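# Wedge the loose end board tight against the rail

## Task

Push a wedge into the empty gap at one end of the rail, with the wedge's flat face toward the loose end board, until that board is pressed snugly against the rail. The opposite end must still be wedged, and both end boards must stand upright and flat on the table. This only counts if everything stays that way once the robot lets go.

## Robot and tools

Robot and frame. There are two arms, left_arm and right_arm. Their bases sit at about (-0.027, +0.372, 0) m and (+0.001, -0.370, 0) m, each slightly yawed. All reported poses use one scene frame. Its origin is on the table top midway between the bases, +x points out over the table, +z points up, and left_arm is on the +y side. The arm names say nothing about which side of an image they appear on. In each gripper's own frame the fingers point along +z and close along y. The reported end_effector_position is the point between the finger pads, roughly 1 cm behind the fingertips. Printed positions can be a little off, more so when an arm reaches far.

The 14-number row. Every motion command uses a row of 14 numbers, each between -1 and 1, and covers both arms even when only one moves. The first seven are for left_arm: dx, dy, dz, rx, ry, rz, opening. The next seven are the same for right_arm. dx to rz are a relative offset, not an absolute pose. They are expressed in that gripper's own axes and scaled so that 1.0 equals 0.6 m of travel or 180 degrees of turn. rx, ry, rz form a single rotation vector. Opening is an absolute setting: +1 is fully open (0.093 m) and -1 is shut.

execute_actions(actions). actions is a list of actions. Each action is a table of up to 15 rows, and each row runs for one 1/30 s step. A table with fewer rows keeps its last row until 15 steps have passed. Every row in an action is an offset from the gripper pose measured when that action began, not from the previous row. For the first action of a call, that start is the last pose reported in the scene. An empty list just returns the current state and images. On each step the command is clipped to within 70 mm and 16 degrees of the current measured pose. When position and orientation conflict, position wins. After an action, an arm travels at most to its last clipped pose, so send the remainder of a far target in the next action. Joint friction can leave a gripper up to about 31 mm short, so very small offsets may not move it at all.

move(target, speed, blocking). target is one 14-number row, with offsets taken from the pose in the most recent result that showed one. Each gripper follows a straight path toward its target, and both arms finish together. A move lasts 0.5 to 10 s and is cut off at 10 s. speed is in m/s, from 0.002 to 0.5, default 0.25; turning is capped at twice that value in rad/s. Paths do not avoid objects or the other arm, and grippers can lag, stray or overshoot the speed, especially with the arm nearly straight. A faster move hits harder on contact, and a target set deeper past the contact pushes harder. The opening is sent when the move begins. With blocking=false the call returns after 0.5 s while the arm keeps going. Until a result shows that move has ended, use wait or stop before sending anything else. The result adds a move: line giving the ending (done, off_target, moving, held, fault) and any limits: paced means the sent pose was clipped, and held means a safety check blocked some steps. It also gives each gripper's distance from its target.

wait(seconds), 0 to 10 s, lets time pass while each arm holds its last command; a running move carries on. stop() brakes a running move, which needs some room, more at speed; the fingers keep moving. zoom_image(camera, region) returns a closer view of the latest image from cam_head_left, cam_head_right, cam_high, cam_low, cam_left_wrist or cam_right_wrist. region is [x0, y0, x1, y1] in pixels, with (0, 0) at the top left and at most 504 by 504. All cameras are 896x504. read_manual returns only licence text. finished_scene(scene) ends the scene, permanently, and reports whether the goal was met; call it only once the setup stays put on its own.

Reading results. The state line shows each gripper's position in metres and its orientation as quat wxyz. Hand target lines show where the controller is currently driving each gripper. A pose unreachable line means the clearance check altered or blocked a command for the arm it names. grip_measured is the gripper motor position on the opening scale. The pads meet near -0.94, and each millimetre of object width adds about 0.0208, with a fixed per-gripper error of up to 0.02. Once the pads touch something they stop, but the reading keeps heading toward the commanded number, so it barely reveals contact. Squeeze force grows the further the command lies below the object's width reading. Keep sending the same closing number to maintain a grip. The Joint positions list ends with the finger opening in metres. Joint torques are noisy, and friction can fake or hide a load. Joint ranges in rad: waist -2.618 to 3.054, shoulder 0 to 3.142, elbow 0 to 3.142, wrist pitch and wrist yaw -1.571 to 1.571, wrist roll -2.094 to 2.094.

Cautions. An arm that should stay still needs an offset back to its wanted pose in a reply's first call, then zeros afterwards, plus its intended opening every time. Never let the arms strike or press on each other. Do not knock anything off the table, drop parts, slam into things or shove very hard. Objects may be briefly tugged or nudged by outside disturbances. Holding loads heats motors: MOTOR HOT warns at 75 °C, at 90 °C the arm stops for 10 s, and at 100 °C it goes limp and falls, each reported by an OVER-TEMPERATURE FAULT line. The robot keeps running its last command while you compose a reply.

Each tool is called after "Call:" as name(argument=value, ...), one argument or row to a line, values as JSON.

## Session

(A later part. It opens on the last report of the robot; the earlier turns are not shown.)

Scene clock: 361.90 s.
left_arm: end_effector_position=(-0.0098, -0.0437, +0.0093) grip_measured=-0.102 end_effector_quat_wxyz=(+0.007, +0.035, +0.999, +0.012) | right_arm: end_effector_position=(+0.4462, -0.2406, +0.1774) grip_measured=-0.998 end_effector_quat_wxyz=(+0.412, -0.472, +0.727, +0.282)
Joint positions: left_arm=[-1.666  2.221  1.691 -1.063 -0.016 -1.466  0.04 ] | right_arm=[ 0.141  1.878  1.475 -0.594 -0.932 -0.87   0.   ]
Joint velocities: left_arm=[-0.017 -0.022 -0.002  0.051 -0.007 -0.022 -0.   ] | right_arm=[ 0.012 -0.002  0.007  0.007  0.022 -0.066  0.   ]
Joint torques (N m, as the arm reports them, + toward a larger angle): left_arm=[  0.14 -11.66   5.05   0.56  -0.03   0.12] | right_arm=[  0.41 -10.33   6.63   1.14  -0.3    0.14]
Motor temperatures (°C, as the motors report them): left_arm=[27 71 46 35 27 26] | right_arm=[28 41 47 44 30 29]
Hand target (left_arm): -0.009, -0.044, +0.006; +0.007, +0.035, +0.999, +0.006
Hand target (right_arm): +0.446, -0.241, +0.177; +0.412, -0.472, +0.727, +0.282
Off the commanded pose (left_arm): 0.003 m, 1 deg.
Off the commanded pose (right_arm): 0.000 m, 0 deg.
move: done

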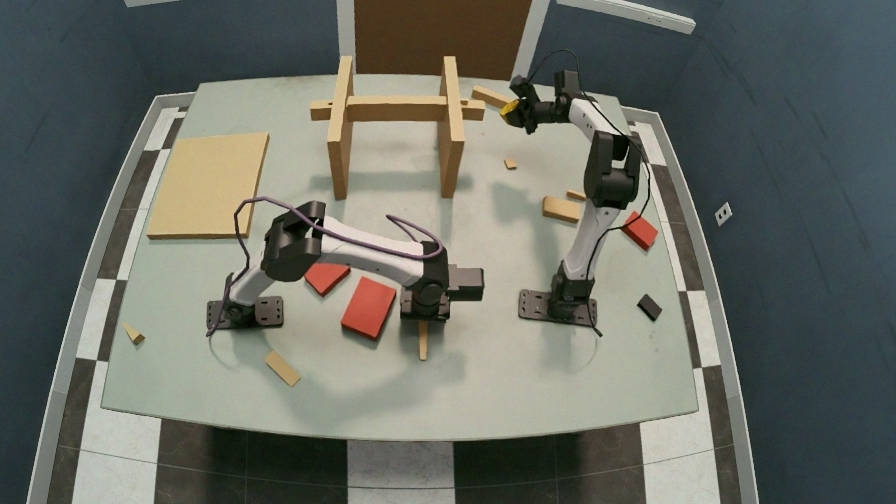

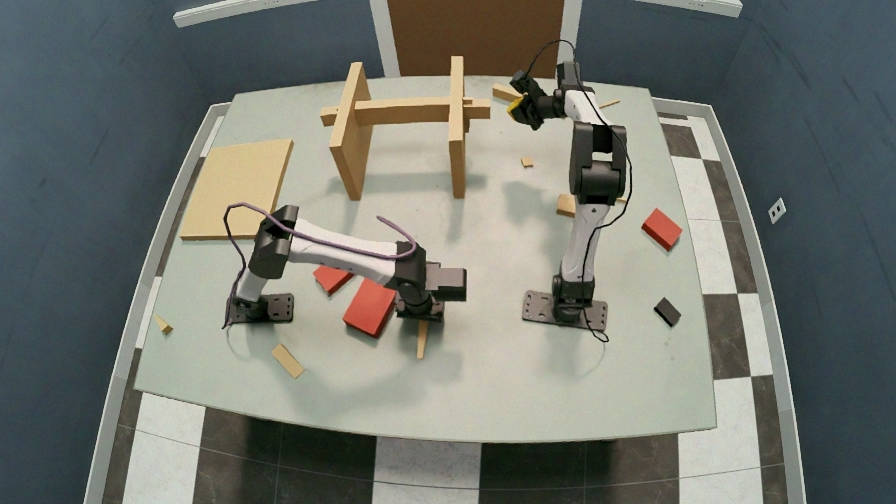

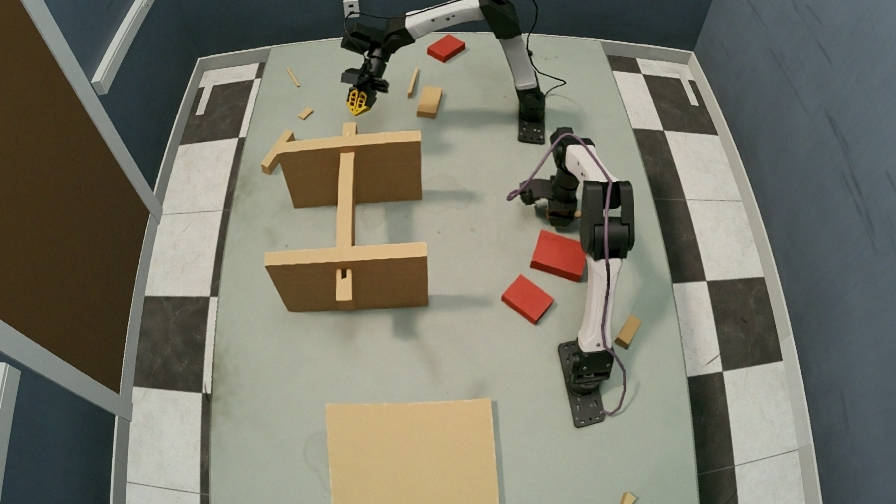

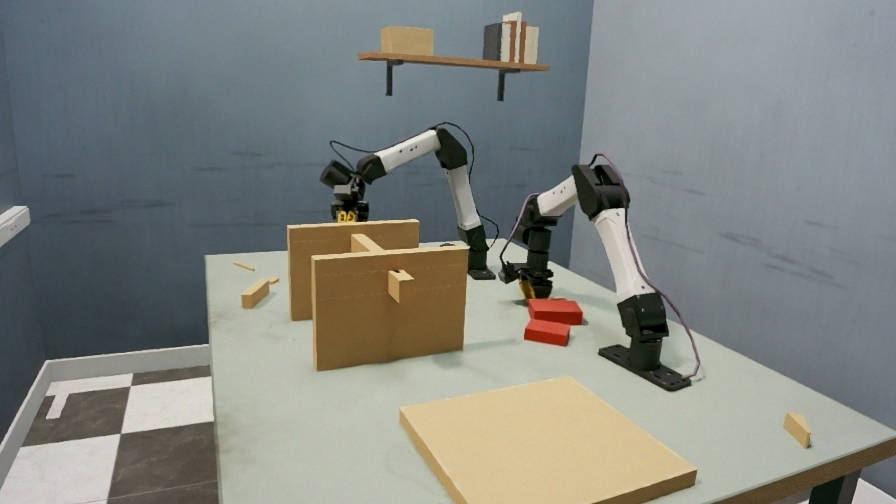

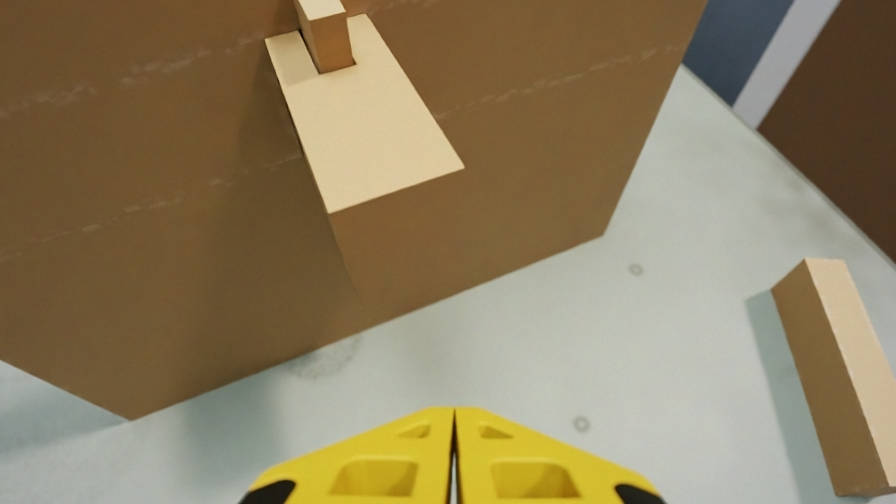

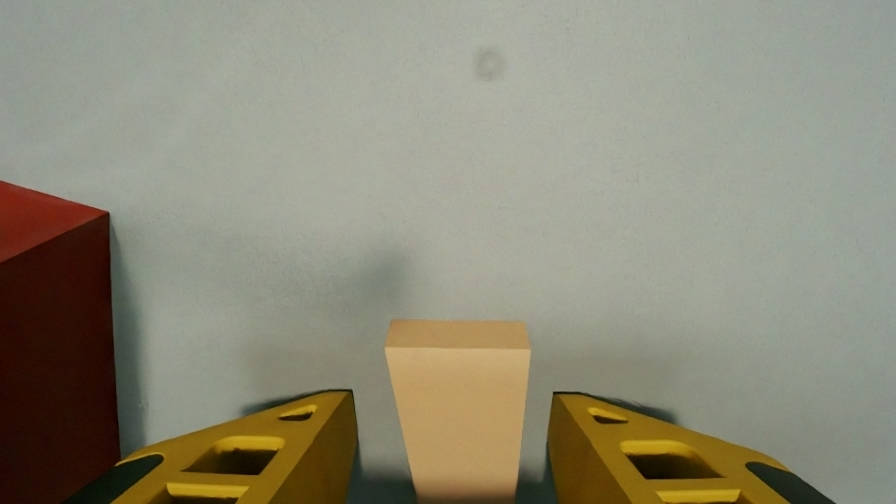

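Call:
execute_actions(
  actions=[
    [[0,0,0,0,0,0,-0.15,0,0,0,0,0,0,-1],[0,0,0,0,0,0,-0.2,0,0,0,0,0,0,-1],[0,0,0,0,0,0,-0.25,0,0,0,0,0,0,-1],[0,0,0,0,0,0,-0.3,0,0,0,0,0,0,-1],[0,0,0,0,0,0,-0.34,0,0,0,0,0,0,-1],[0,0,0,0,0,0,-0.37,0,0,0,0,0,0,-1],[0,0,0,0,0,0,-0.4,0,0,0,0,0,0,-1],[0,0,0,0,0,0,-0.42,0,0,0,0,0,0,-1],[0,0,0,0,0,0,-0.44,0,0,0,0,0,0,-1],[0,0,0,0,0,0,-0.46,0,0,0,0,0,0,-1],[0,0,0,0,0,0,-0.48,0,0,0,0,0,0,-1],[0,0,0,0,0,0,-0.5,0,0,0,0,0,0,-1],[0,0,0,0,0,0,-0.52,0,0,0,0,0,0,-1],[0,0,0,0,0,0,-0.54,0,0,0,0,0,0,-1],[0,0,0,0,0,0,-0.56,0,0,0,0,0,0,-1]],
    [[0,0,0,0,0,0,-0.58,0,0,0,0,0,0,-1],[0,0,0,0,0,0,-0.6,0,0,0,0,0,0,-1],[0,0,0,0,0,0,-0.62,0,0,0,0,0,0,-1],[0,0,0,0,0,0,-0.64,0,0,0,0,0,0,-1],[0,0,0,0,0,0,-0.66,0,0,0,0,0,0,-1],[0,0,0,0,0,0,-0.68,0,0,0,0,0,0,-1],[0,0,0,0,0,0,-0.7,0,0,0,0,0,0,-1]],
  ],
)

Call:
move(
  target=[0, 0.1, -0.25, 0, 0, 0, -0.7, 0, 0, 0, 0, 0, 0, -1],
  speed=0.12,
)

Scene clock: 376.10 s.
left_arm: end_effector_position=(-0.0098, -0.0444, +0.0093) grip_measured=-0.651 end_effector_quat_wxyz=(+0.007, +0.035, +0.999, +0.010) | right_arm: end_effector_position=(+0.4462, -0.2406, +0.1774) grip_measured=-0.998 end_effector_quat_wxyz=(+0.412, -0.472, +0.727, +0.282)
Joint positions: left_arm=[-1.666  2.221  1.691 -1.06  -0.016 -1.466  0.014] | right_arm=[ 0.141  1.878  1.475 -0.594 -0.932 -0.87   0.   ]
Joint velocities: left_arm=[-0.012 -0.012 -0.007  0.007  0.022  0.022 -0.001] | right_arm=[-0.007  0.007 -0.002 -0.007  0.037  0.007  0.   ]
Joint torques (N m, as the arm reports them, + toward a larger angle): left_arm=[  0.16 -11.42   6.63   0.25  -0.08   0.12] | right_arm=[  0.4  -10.32   6.65   1.14  -0.29   0.14]
Motor temperatures (°C, as the motors report them): left_arm=[27 71 45 35 27 26] | right_arm=[28 41 47 44 30 29]
Hand target (left_arm): -0.010, -0.044, +0.009; +0.007, +0.035, +0.999, +0.010
Hand target (right_arm): +0.446, -0.241, +0.177; +0.412, -0.472, +0.727, +0.282
Off the commanded pose (left_arm): 0.000 m, 0 deg.
Off the commanded pose (right_arm): 0.000 m, 0 deg.

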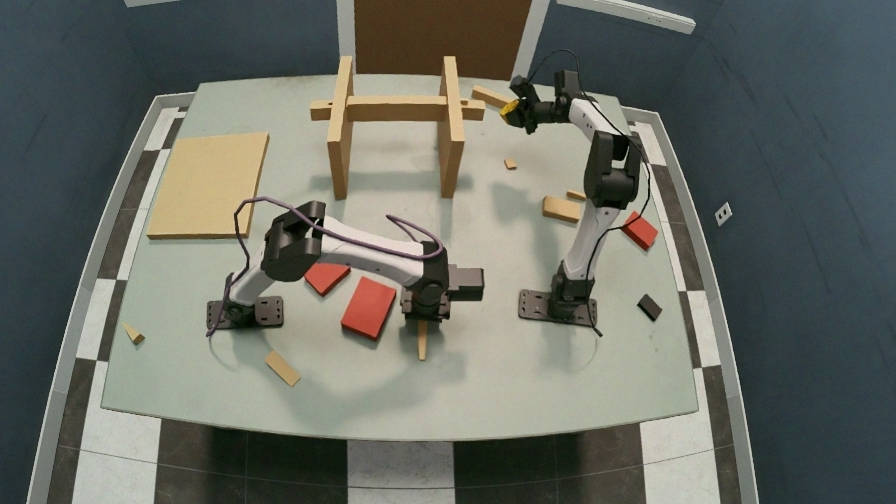

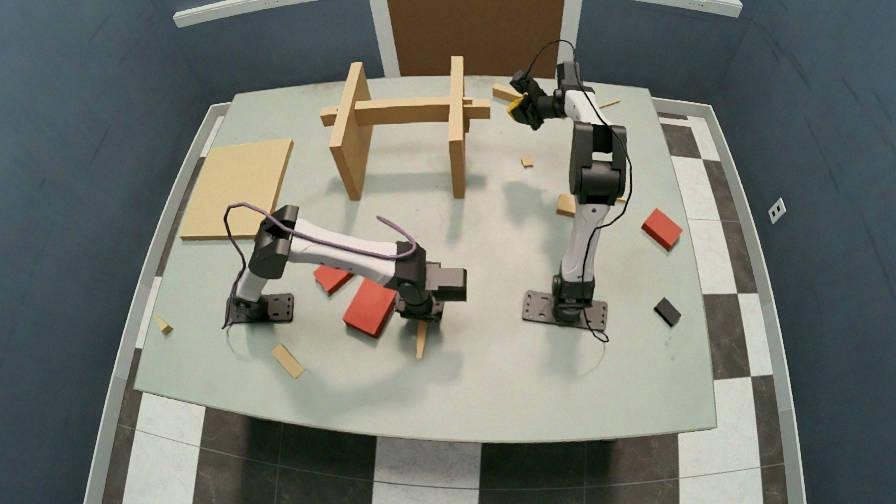

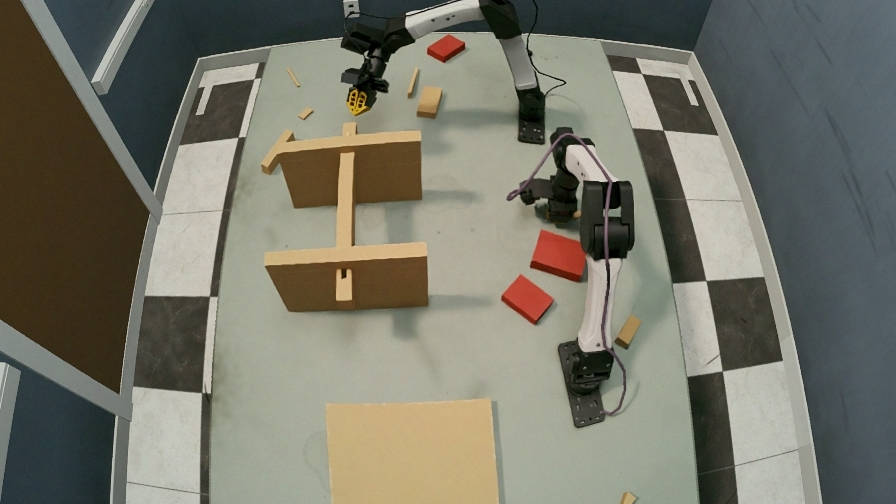

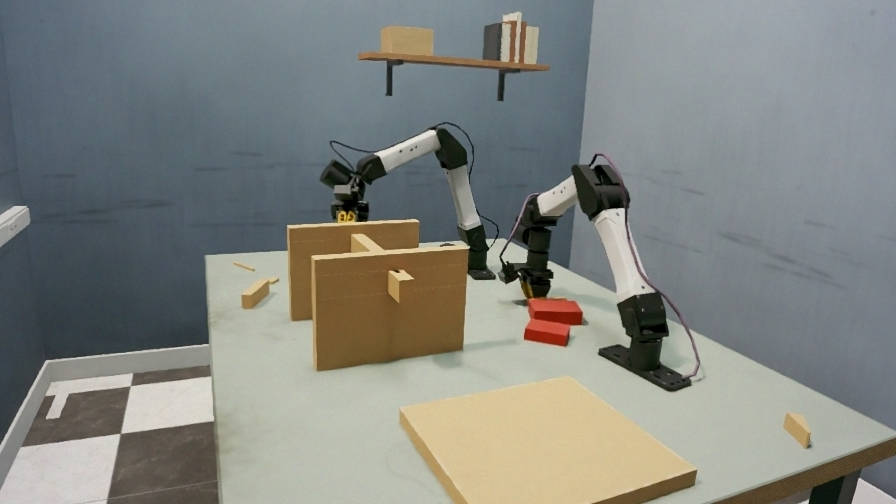

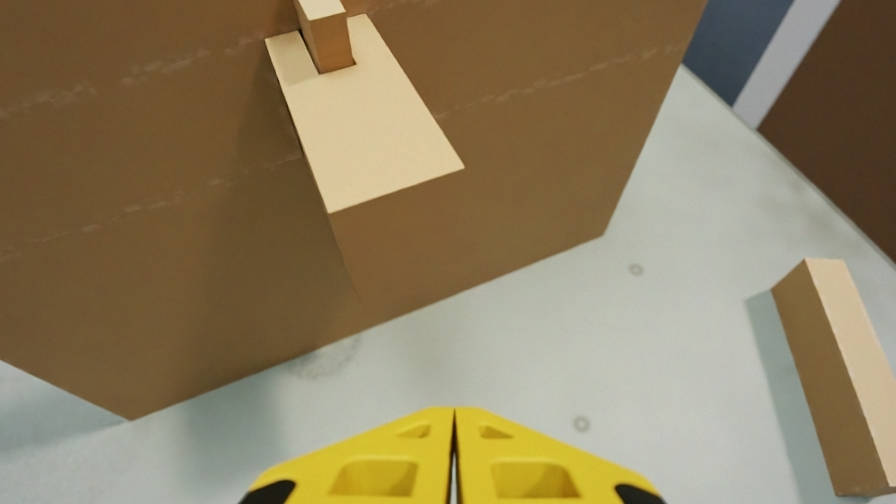

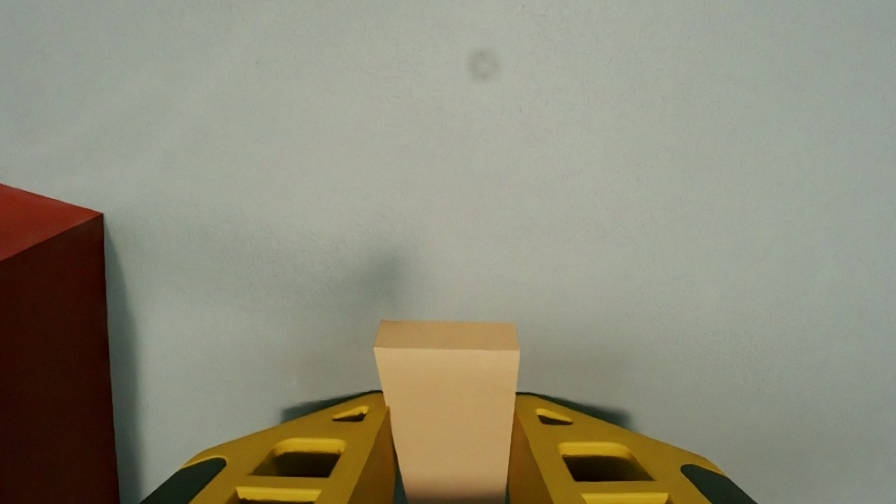

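Scene clock: 378.00 s.
left_arm: end_effector_position=(-0.0119, +0.0150, +0.1480) grip_measured=-0.651 end_effector_quat_wxyz=(+0.006, +0.035, +0.999, +0.022) | right_arm: end_effector_position=(+0.4462, -0.2406, +0.1774) grip_measured=-0.998 end_effector_quat_wxyz=(+0.412, -0.472, +0.727, +0.282)
Joint positions: left_arm=[-1.666  1.949  1.834 -1.498 -0.016 -1.466  0.014] | right_arm=[ 0.141  1.878  1.475 -0.594 -0.932 -0.87   0.   ]
Joint velocities: left_arm=[ 0.017  0.007  0.007 -0.022 -0.022 -0.022  0.   ] | right_arm=[-0.017  0.007 -0.002 -0.051  0.081 -0.037  0.   ]
Joint torques (N m, as the arm reports them, + toward a larger angle): left_arm=[  0.52 -10.7    8.26   0.12  -0.09   0.12] | right_arm=[  0.41 -10.33   6.62   1.13  -0.3    0.15]
Motor temperatures (°C, as the motors report them): left_arm=[27 71 45 35 27 26] | right_arm=[28 41 47 44 30 29]
Hand target (left_arm): -0.011, +0.015, +0.159; +0.007, +0.035, +0.999, +0.010
Hand target (right_arm): +0.446, -0.241, +0.177; +0.412, -0.472, +0.727, +0.282
Off the commanded pose (left_arm): 0.013 m, 1 deg.
Off the commanded pose (right_arm): 0.000 m, 0 deg.
move: off_target (left_arm)

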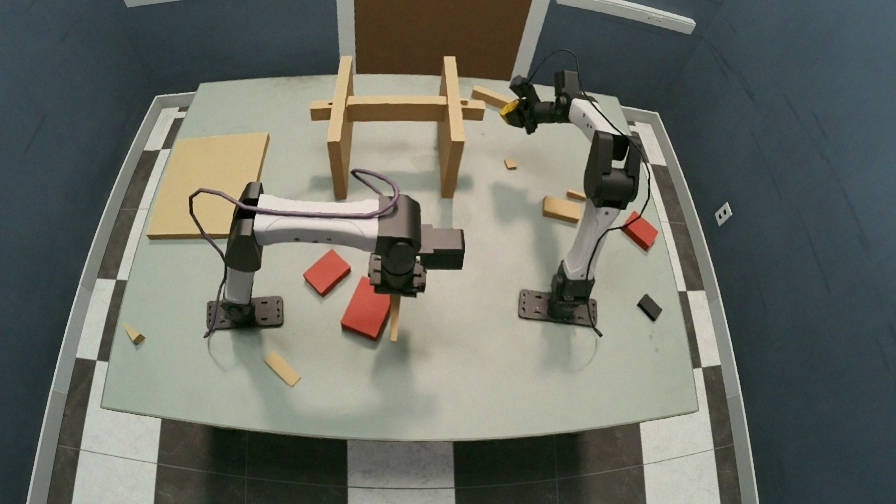

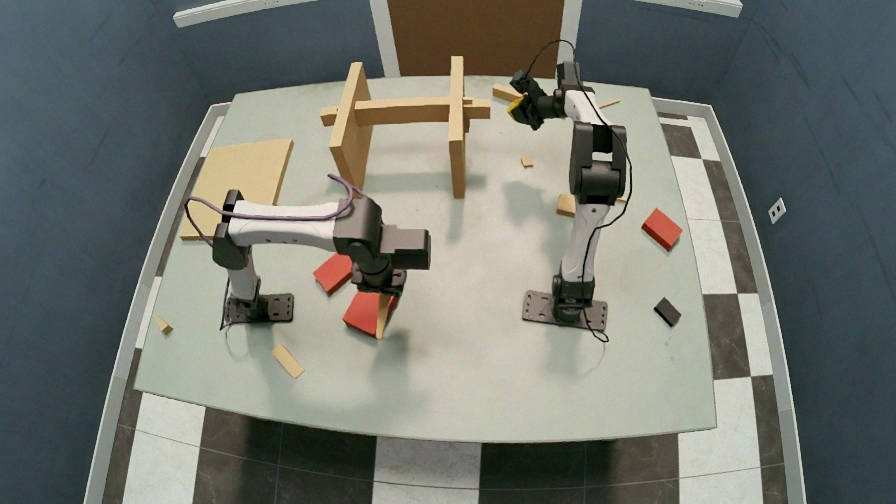

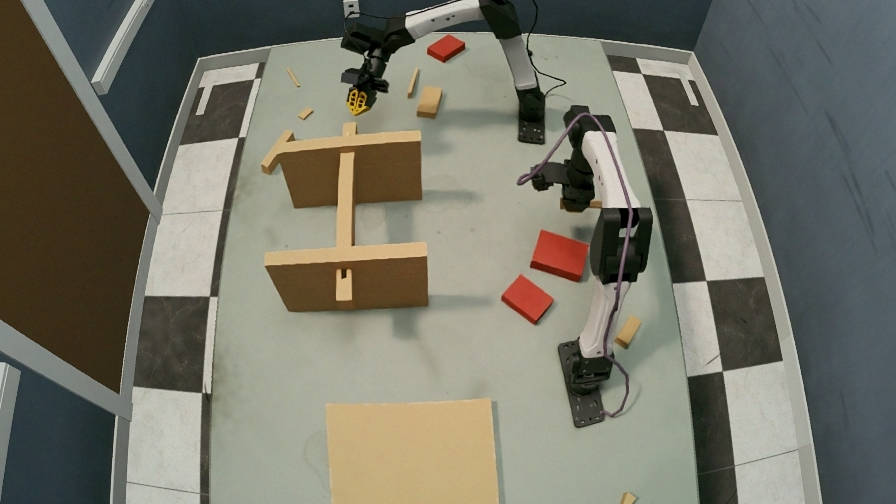

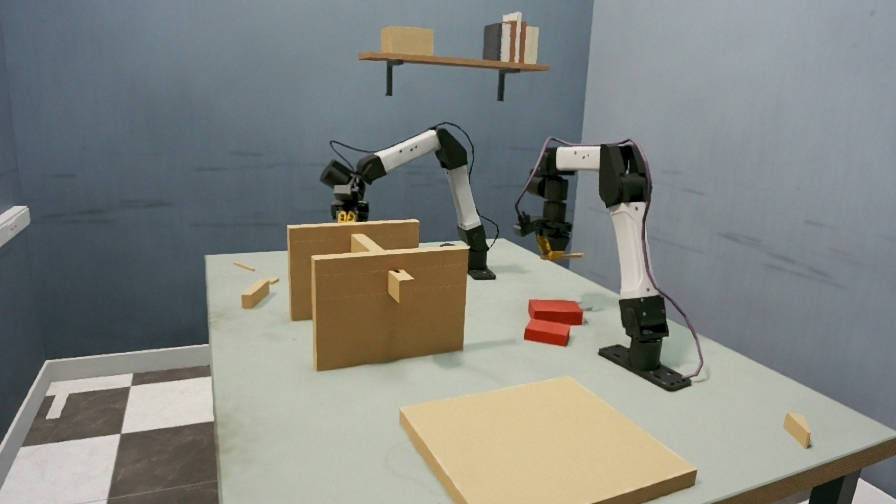

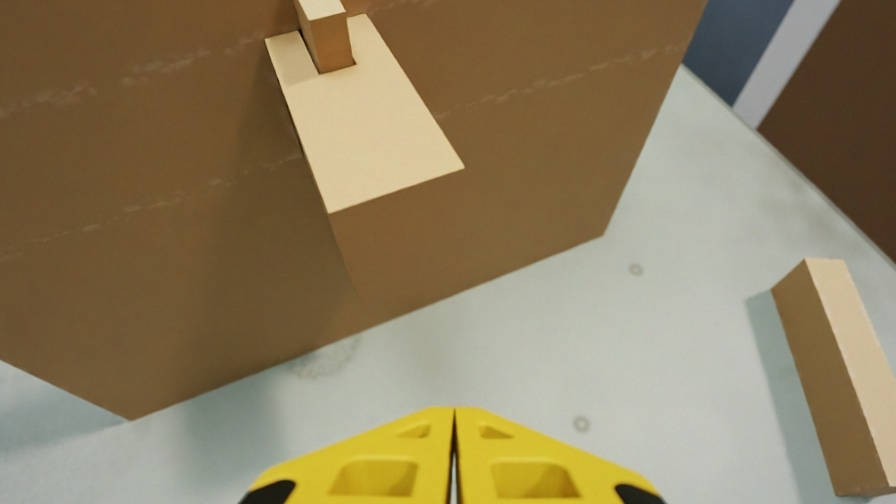

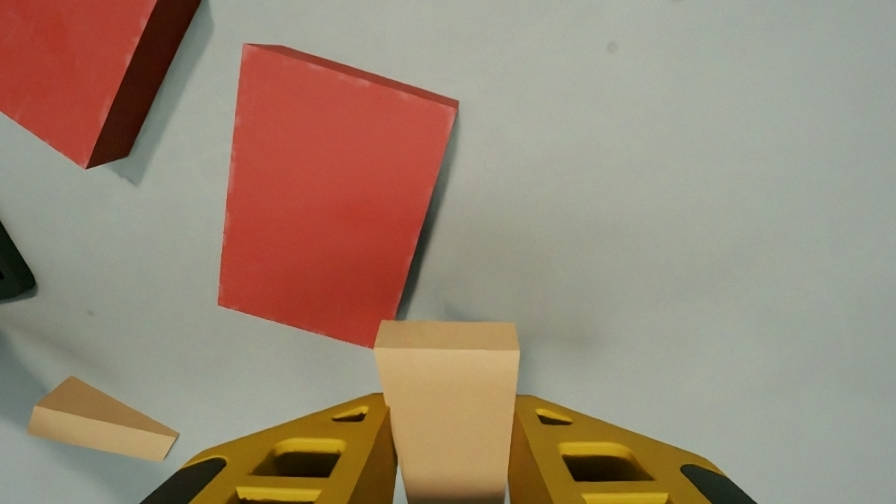

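Call:
move(
  target=[-0.4293, 0.3952, -0.1981, -0.013, -0.4953, -0.0349, -0.7, 0, 0, 0, 0, 0, 0, -1],
  speed=0.22,
)

Scene clock: 414.70 s.
left_arm: end_effector_position=(+0.2573, +0.2226, +0.2754) grip_measured=-0.651 end_effector_quat_wxyz=(+0.704, -0.002, +0.710, +0.006) | right_arm: end_effector_position=(+0.4462, -0.2406, +0.1774) grip_measured=-0.998 end_effector_quat_wxyz=(+0.412, -0.472, +0.727, +0.282)
Joint positions: left_arm=[-1.047  0.969  0.516  0.438 -0.928 -0.007  0.014] | right_arm=[ 0.141  1.878  1.475 -0.594 -0.932 -0.87   0.   ]
Joint velocities: left_arm=[-0.007  0.002  0.007  0.066 -0.022  0.095  0.   ] | right_arm=[-0.022  0.002  0.007  0.037  0.022  0.022  0.   ]
Joint torques (N m, as the arm reports them, + toward a larger angle): left_arm=[ 1.04 -2.14  7.04  1.98  0.01  0.14] | right_arm=[  0.42 -10.32   6.63   1.13  -0.3    0.15]
Motor temperatures (°C, as the motors report them): left_arm=[27 66 48 35 27 26] | right_arm=[28 42 47 43 30 29]
Hand target (left_arm): +0.259, +0.226, +0.275; +0.707, -0.006, +0.707, +0.007
Hand target (right_arm): +0.446, -0.241, +0.177; +0.412, -0.472, +0.727, +0.282
Off the commanded pose (left_arm): 0.008 m, 1 deg.
Off the commanded pose (right_arm): 0.000 m, 0 deg.
move: done

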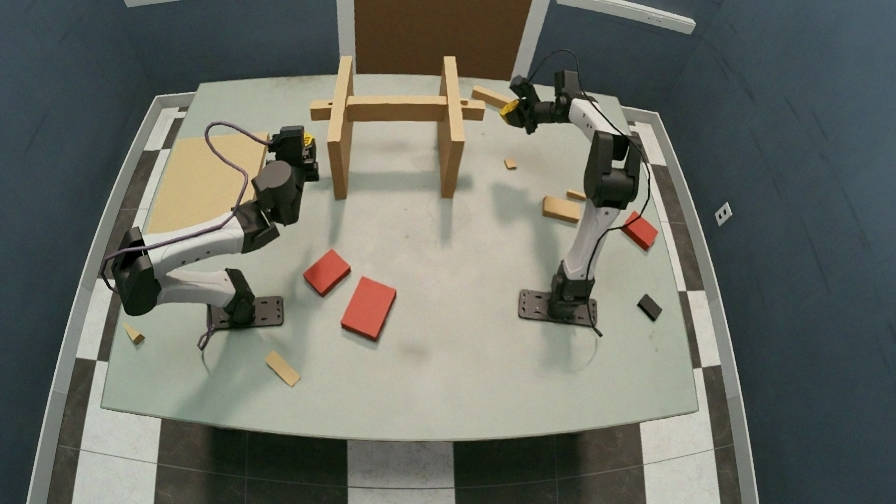

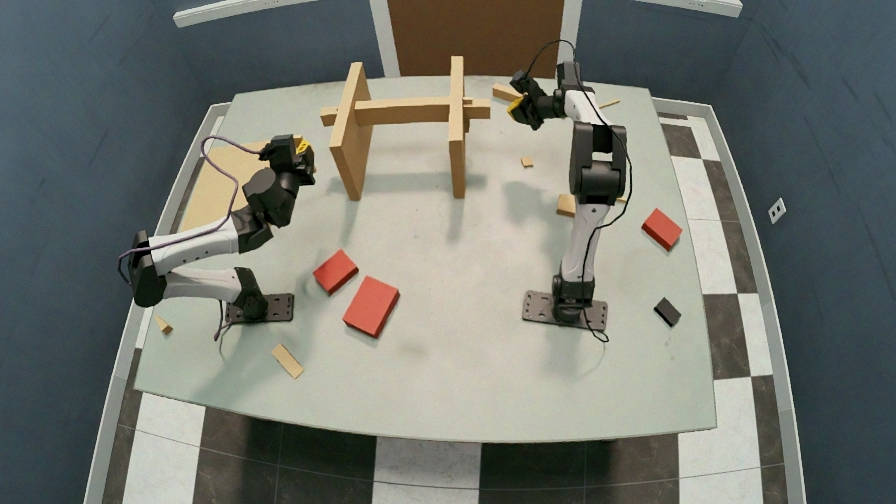

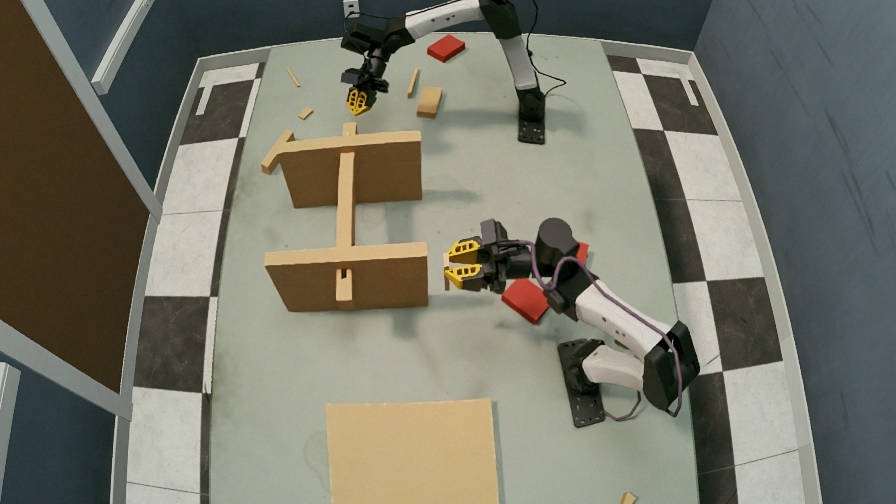

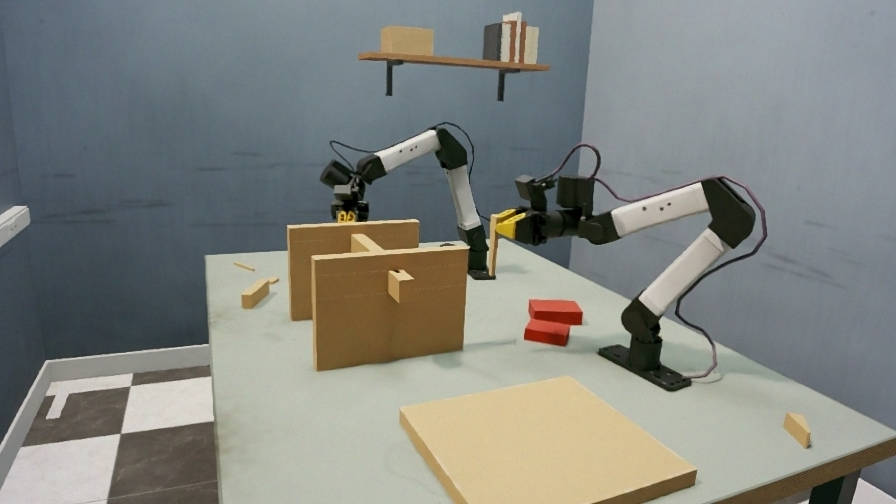

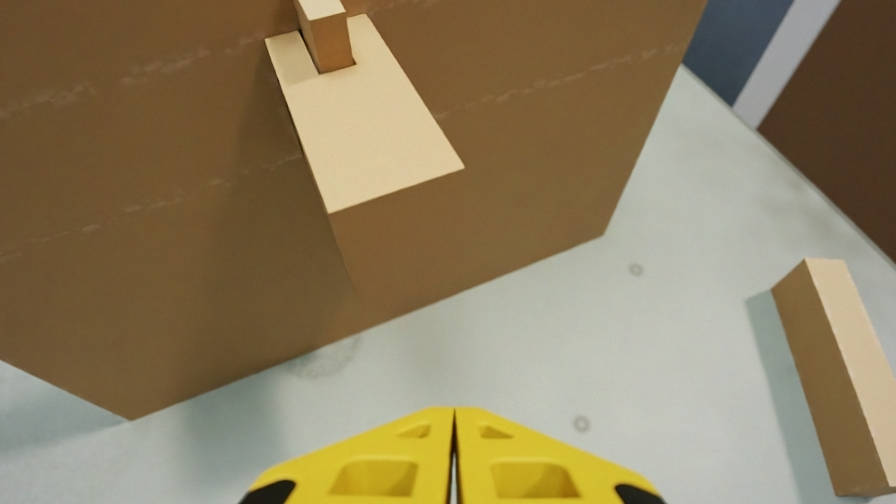

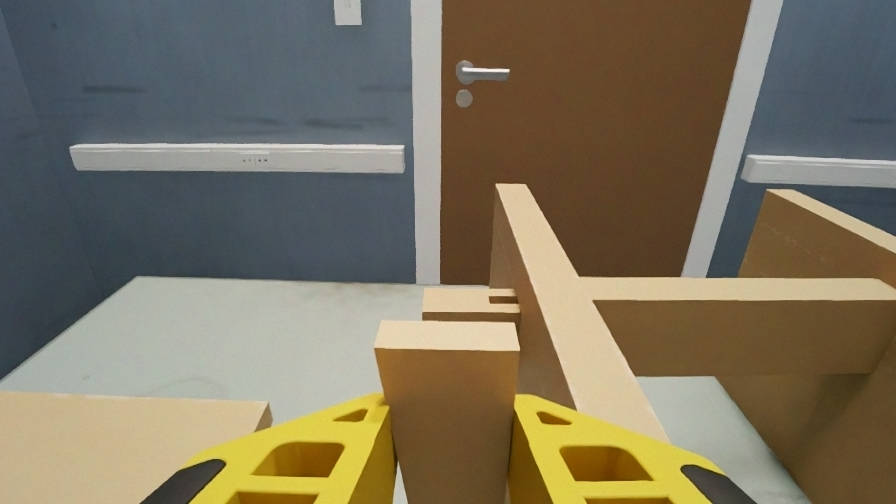

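Call:
zoom_image(
  camera="cam_right_wrist",
  region=[360, 250, 600, 385],
)

Call:
zoom_image(
  camera="cam_low",
  region=[360, 180, 600, 315],
)

Region (360, 250, 600, 385) of cam_right_wrist's 896x504 image, scaled by 2.100, with more detail than that image has; it fills the top 284 rows of this view, and the rest is white.

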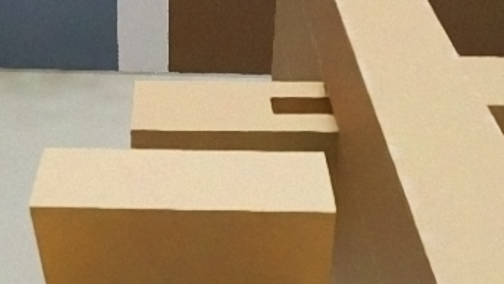

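Region (360, 180, 600, 315) of cam_low's 896x504 image, scaled by 2.100, with more detail than that image has; it fills the top 284 rows of this view, and the rest is white.

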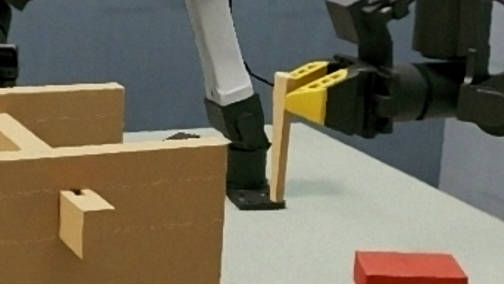

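Call:
move(
  target=[-0.0638, -0.0443, 0.3168, -0.0047, -0.005, -0.0018, -0.7, 0, 0, 0, 0, 0, 0, -1],
  speed=0.12,
)

Scene clock: 441.17 s.
left_arm: end_effector_position=(+0.4423, +0.2003, +0.3078) grip_measured=-0.651 end_effector_quat_wxyz=(+0.703, -0.008, +0.711, +0.009) | right_arm: end_effector_position=(+0.4462, -0.2406, +0.1774) grip_measured=-0.998 end_effector_quat_wxyz=(+0.412, -0.472, +0.727, +0.282)
Joint positions: left_arm=[-0.66   1.615  1.108  0.494 -0.553 -0.006  0.014] | right_arm=[ 0.141  1.878  1.475 -0.594 -0.932 -0.87   0.   ]
Joint velocities: left_arm=[-0.002  0.002 -0.007  0.066 -0.051  0.051 -0.001] | right_arm=[-0.012  0.007  0.002 -0.051  0.022 -0.007  0.   ]
Joint torques (N m, as the arm reports them, + toward a larger angle): left_arm=[ 0.81 -6.98 10.18  1.93  0.04  0.06] | right_arm=[  0.41 -10.32   6.63   1.13  -0.3    0.14]
Motor temperatures (°C, as the motors report them): left_arm=[27 56 47 39 27 26] | right_arm=[28 43 47 43 30 29]
Hand target (left_arm): +0.447, +0.202, +0.314; +0.707, -0.012, +0.707, +0.007
Hand target (right_arm): +0.446, -0.241, +0.177; +0.412, -0.472, +0.727, +0.282
Off the commanded pose (left_arm): 0.007 m, 1 deg.
Off the commanded pose (right_arm): 0.000 m, 0 deg.
move: done

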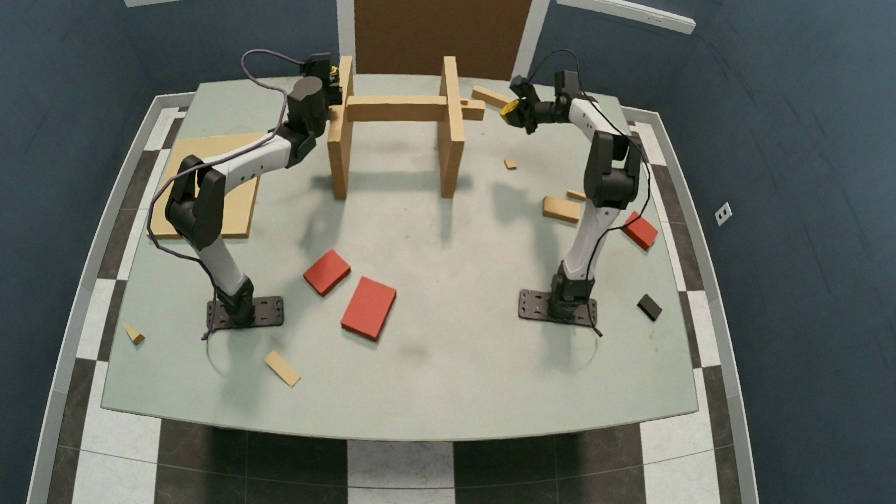

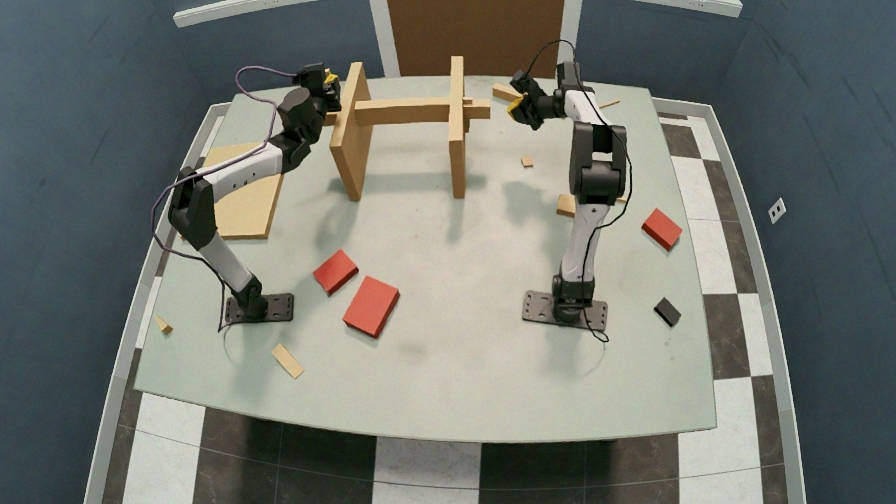

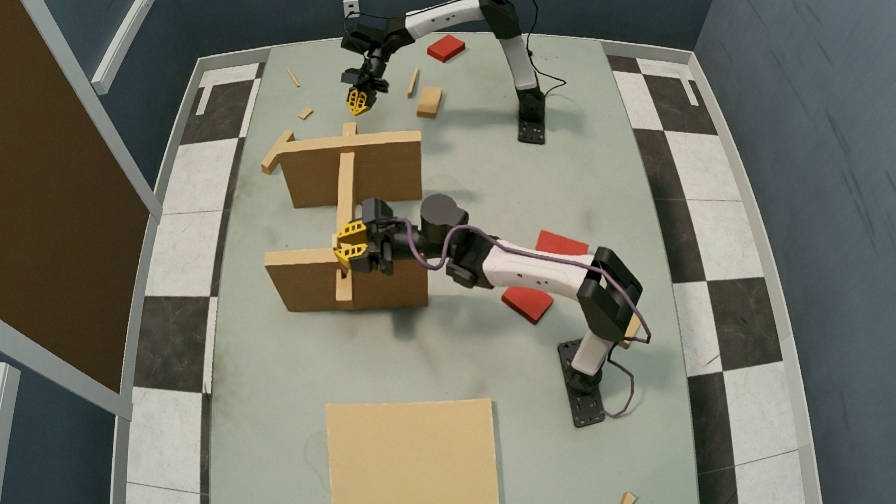

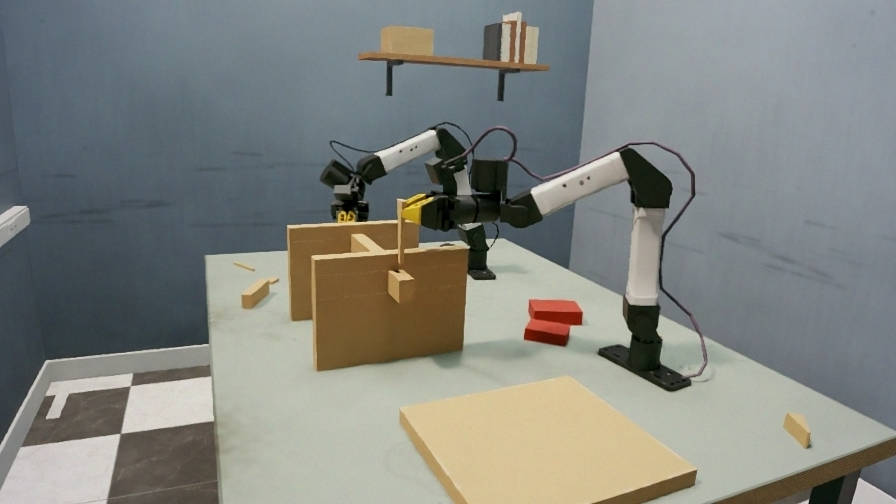

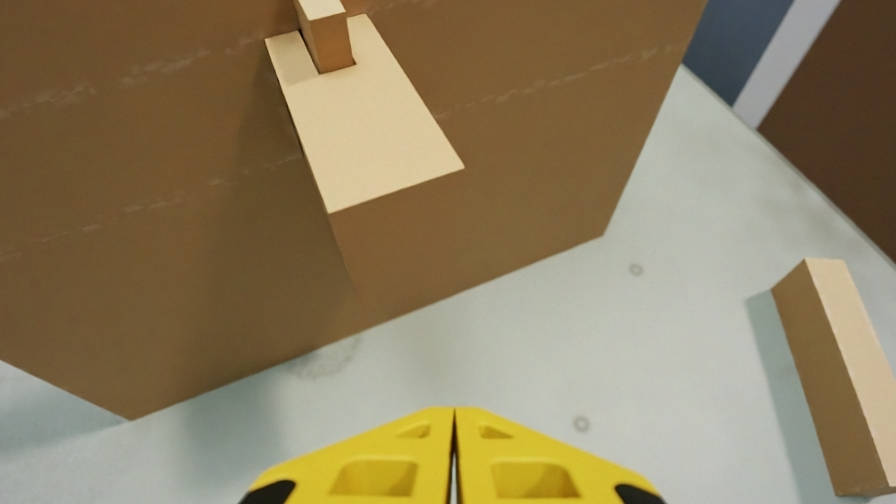

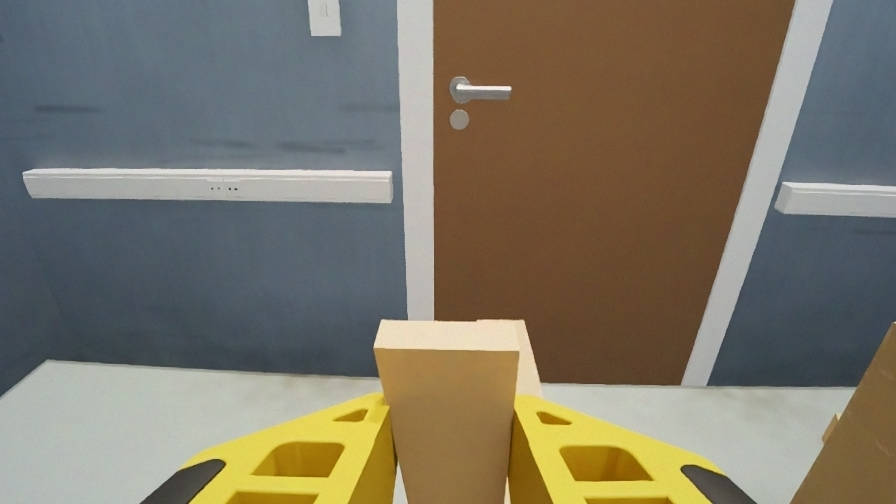

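Call:
zoom_image(
  camera="cam_low",
  region=[360, 190, 460, 310],
)

Call:
zoom_image(
  camera="cam_high",
  region=[300, 220, 400, 310],
)

Region (360, 190, 460, 310) of cam_low's 896x504 image, scaled by 4.200, with more detail than that image has.

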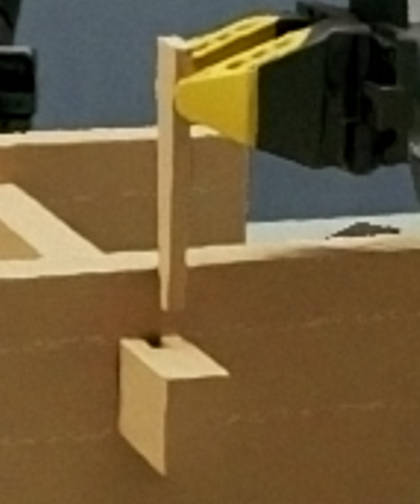

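Region (300, 220, 400, 310) of cam_high's 896x504 image, scaled by 5.040, with more detail than that image has; it fills the top 454 rows of this view, and the rest is white.

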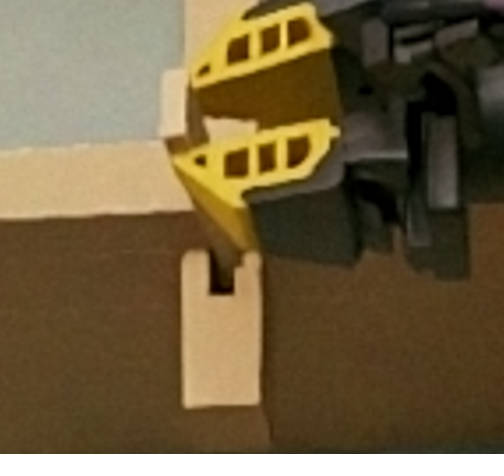

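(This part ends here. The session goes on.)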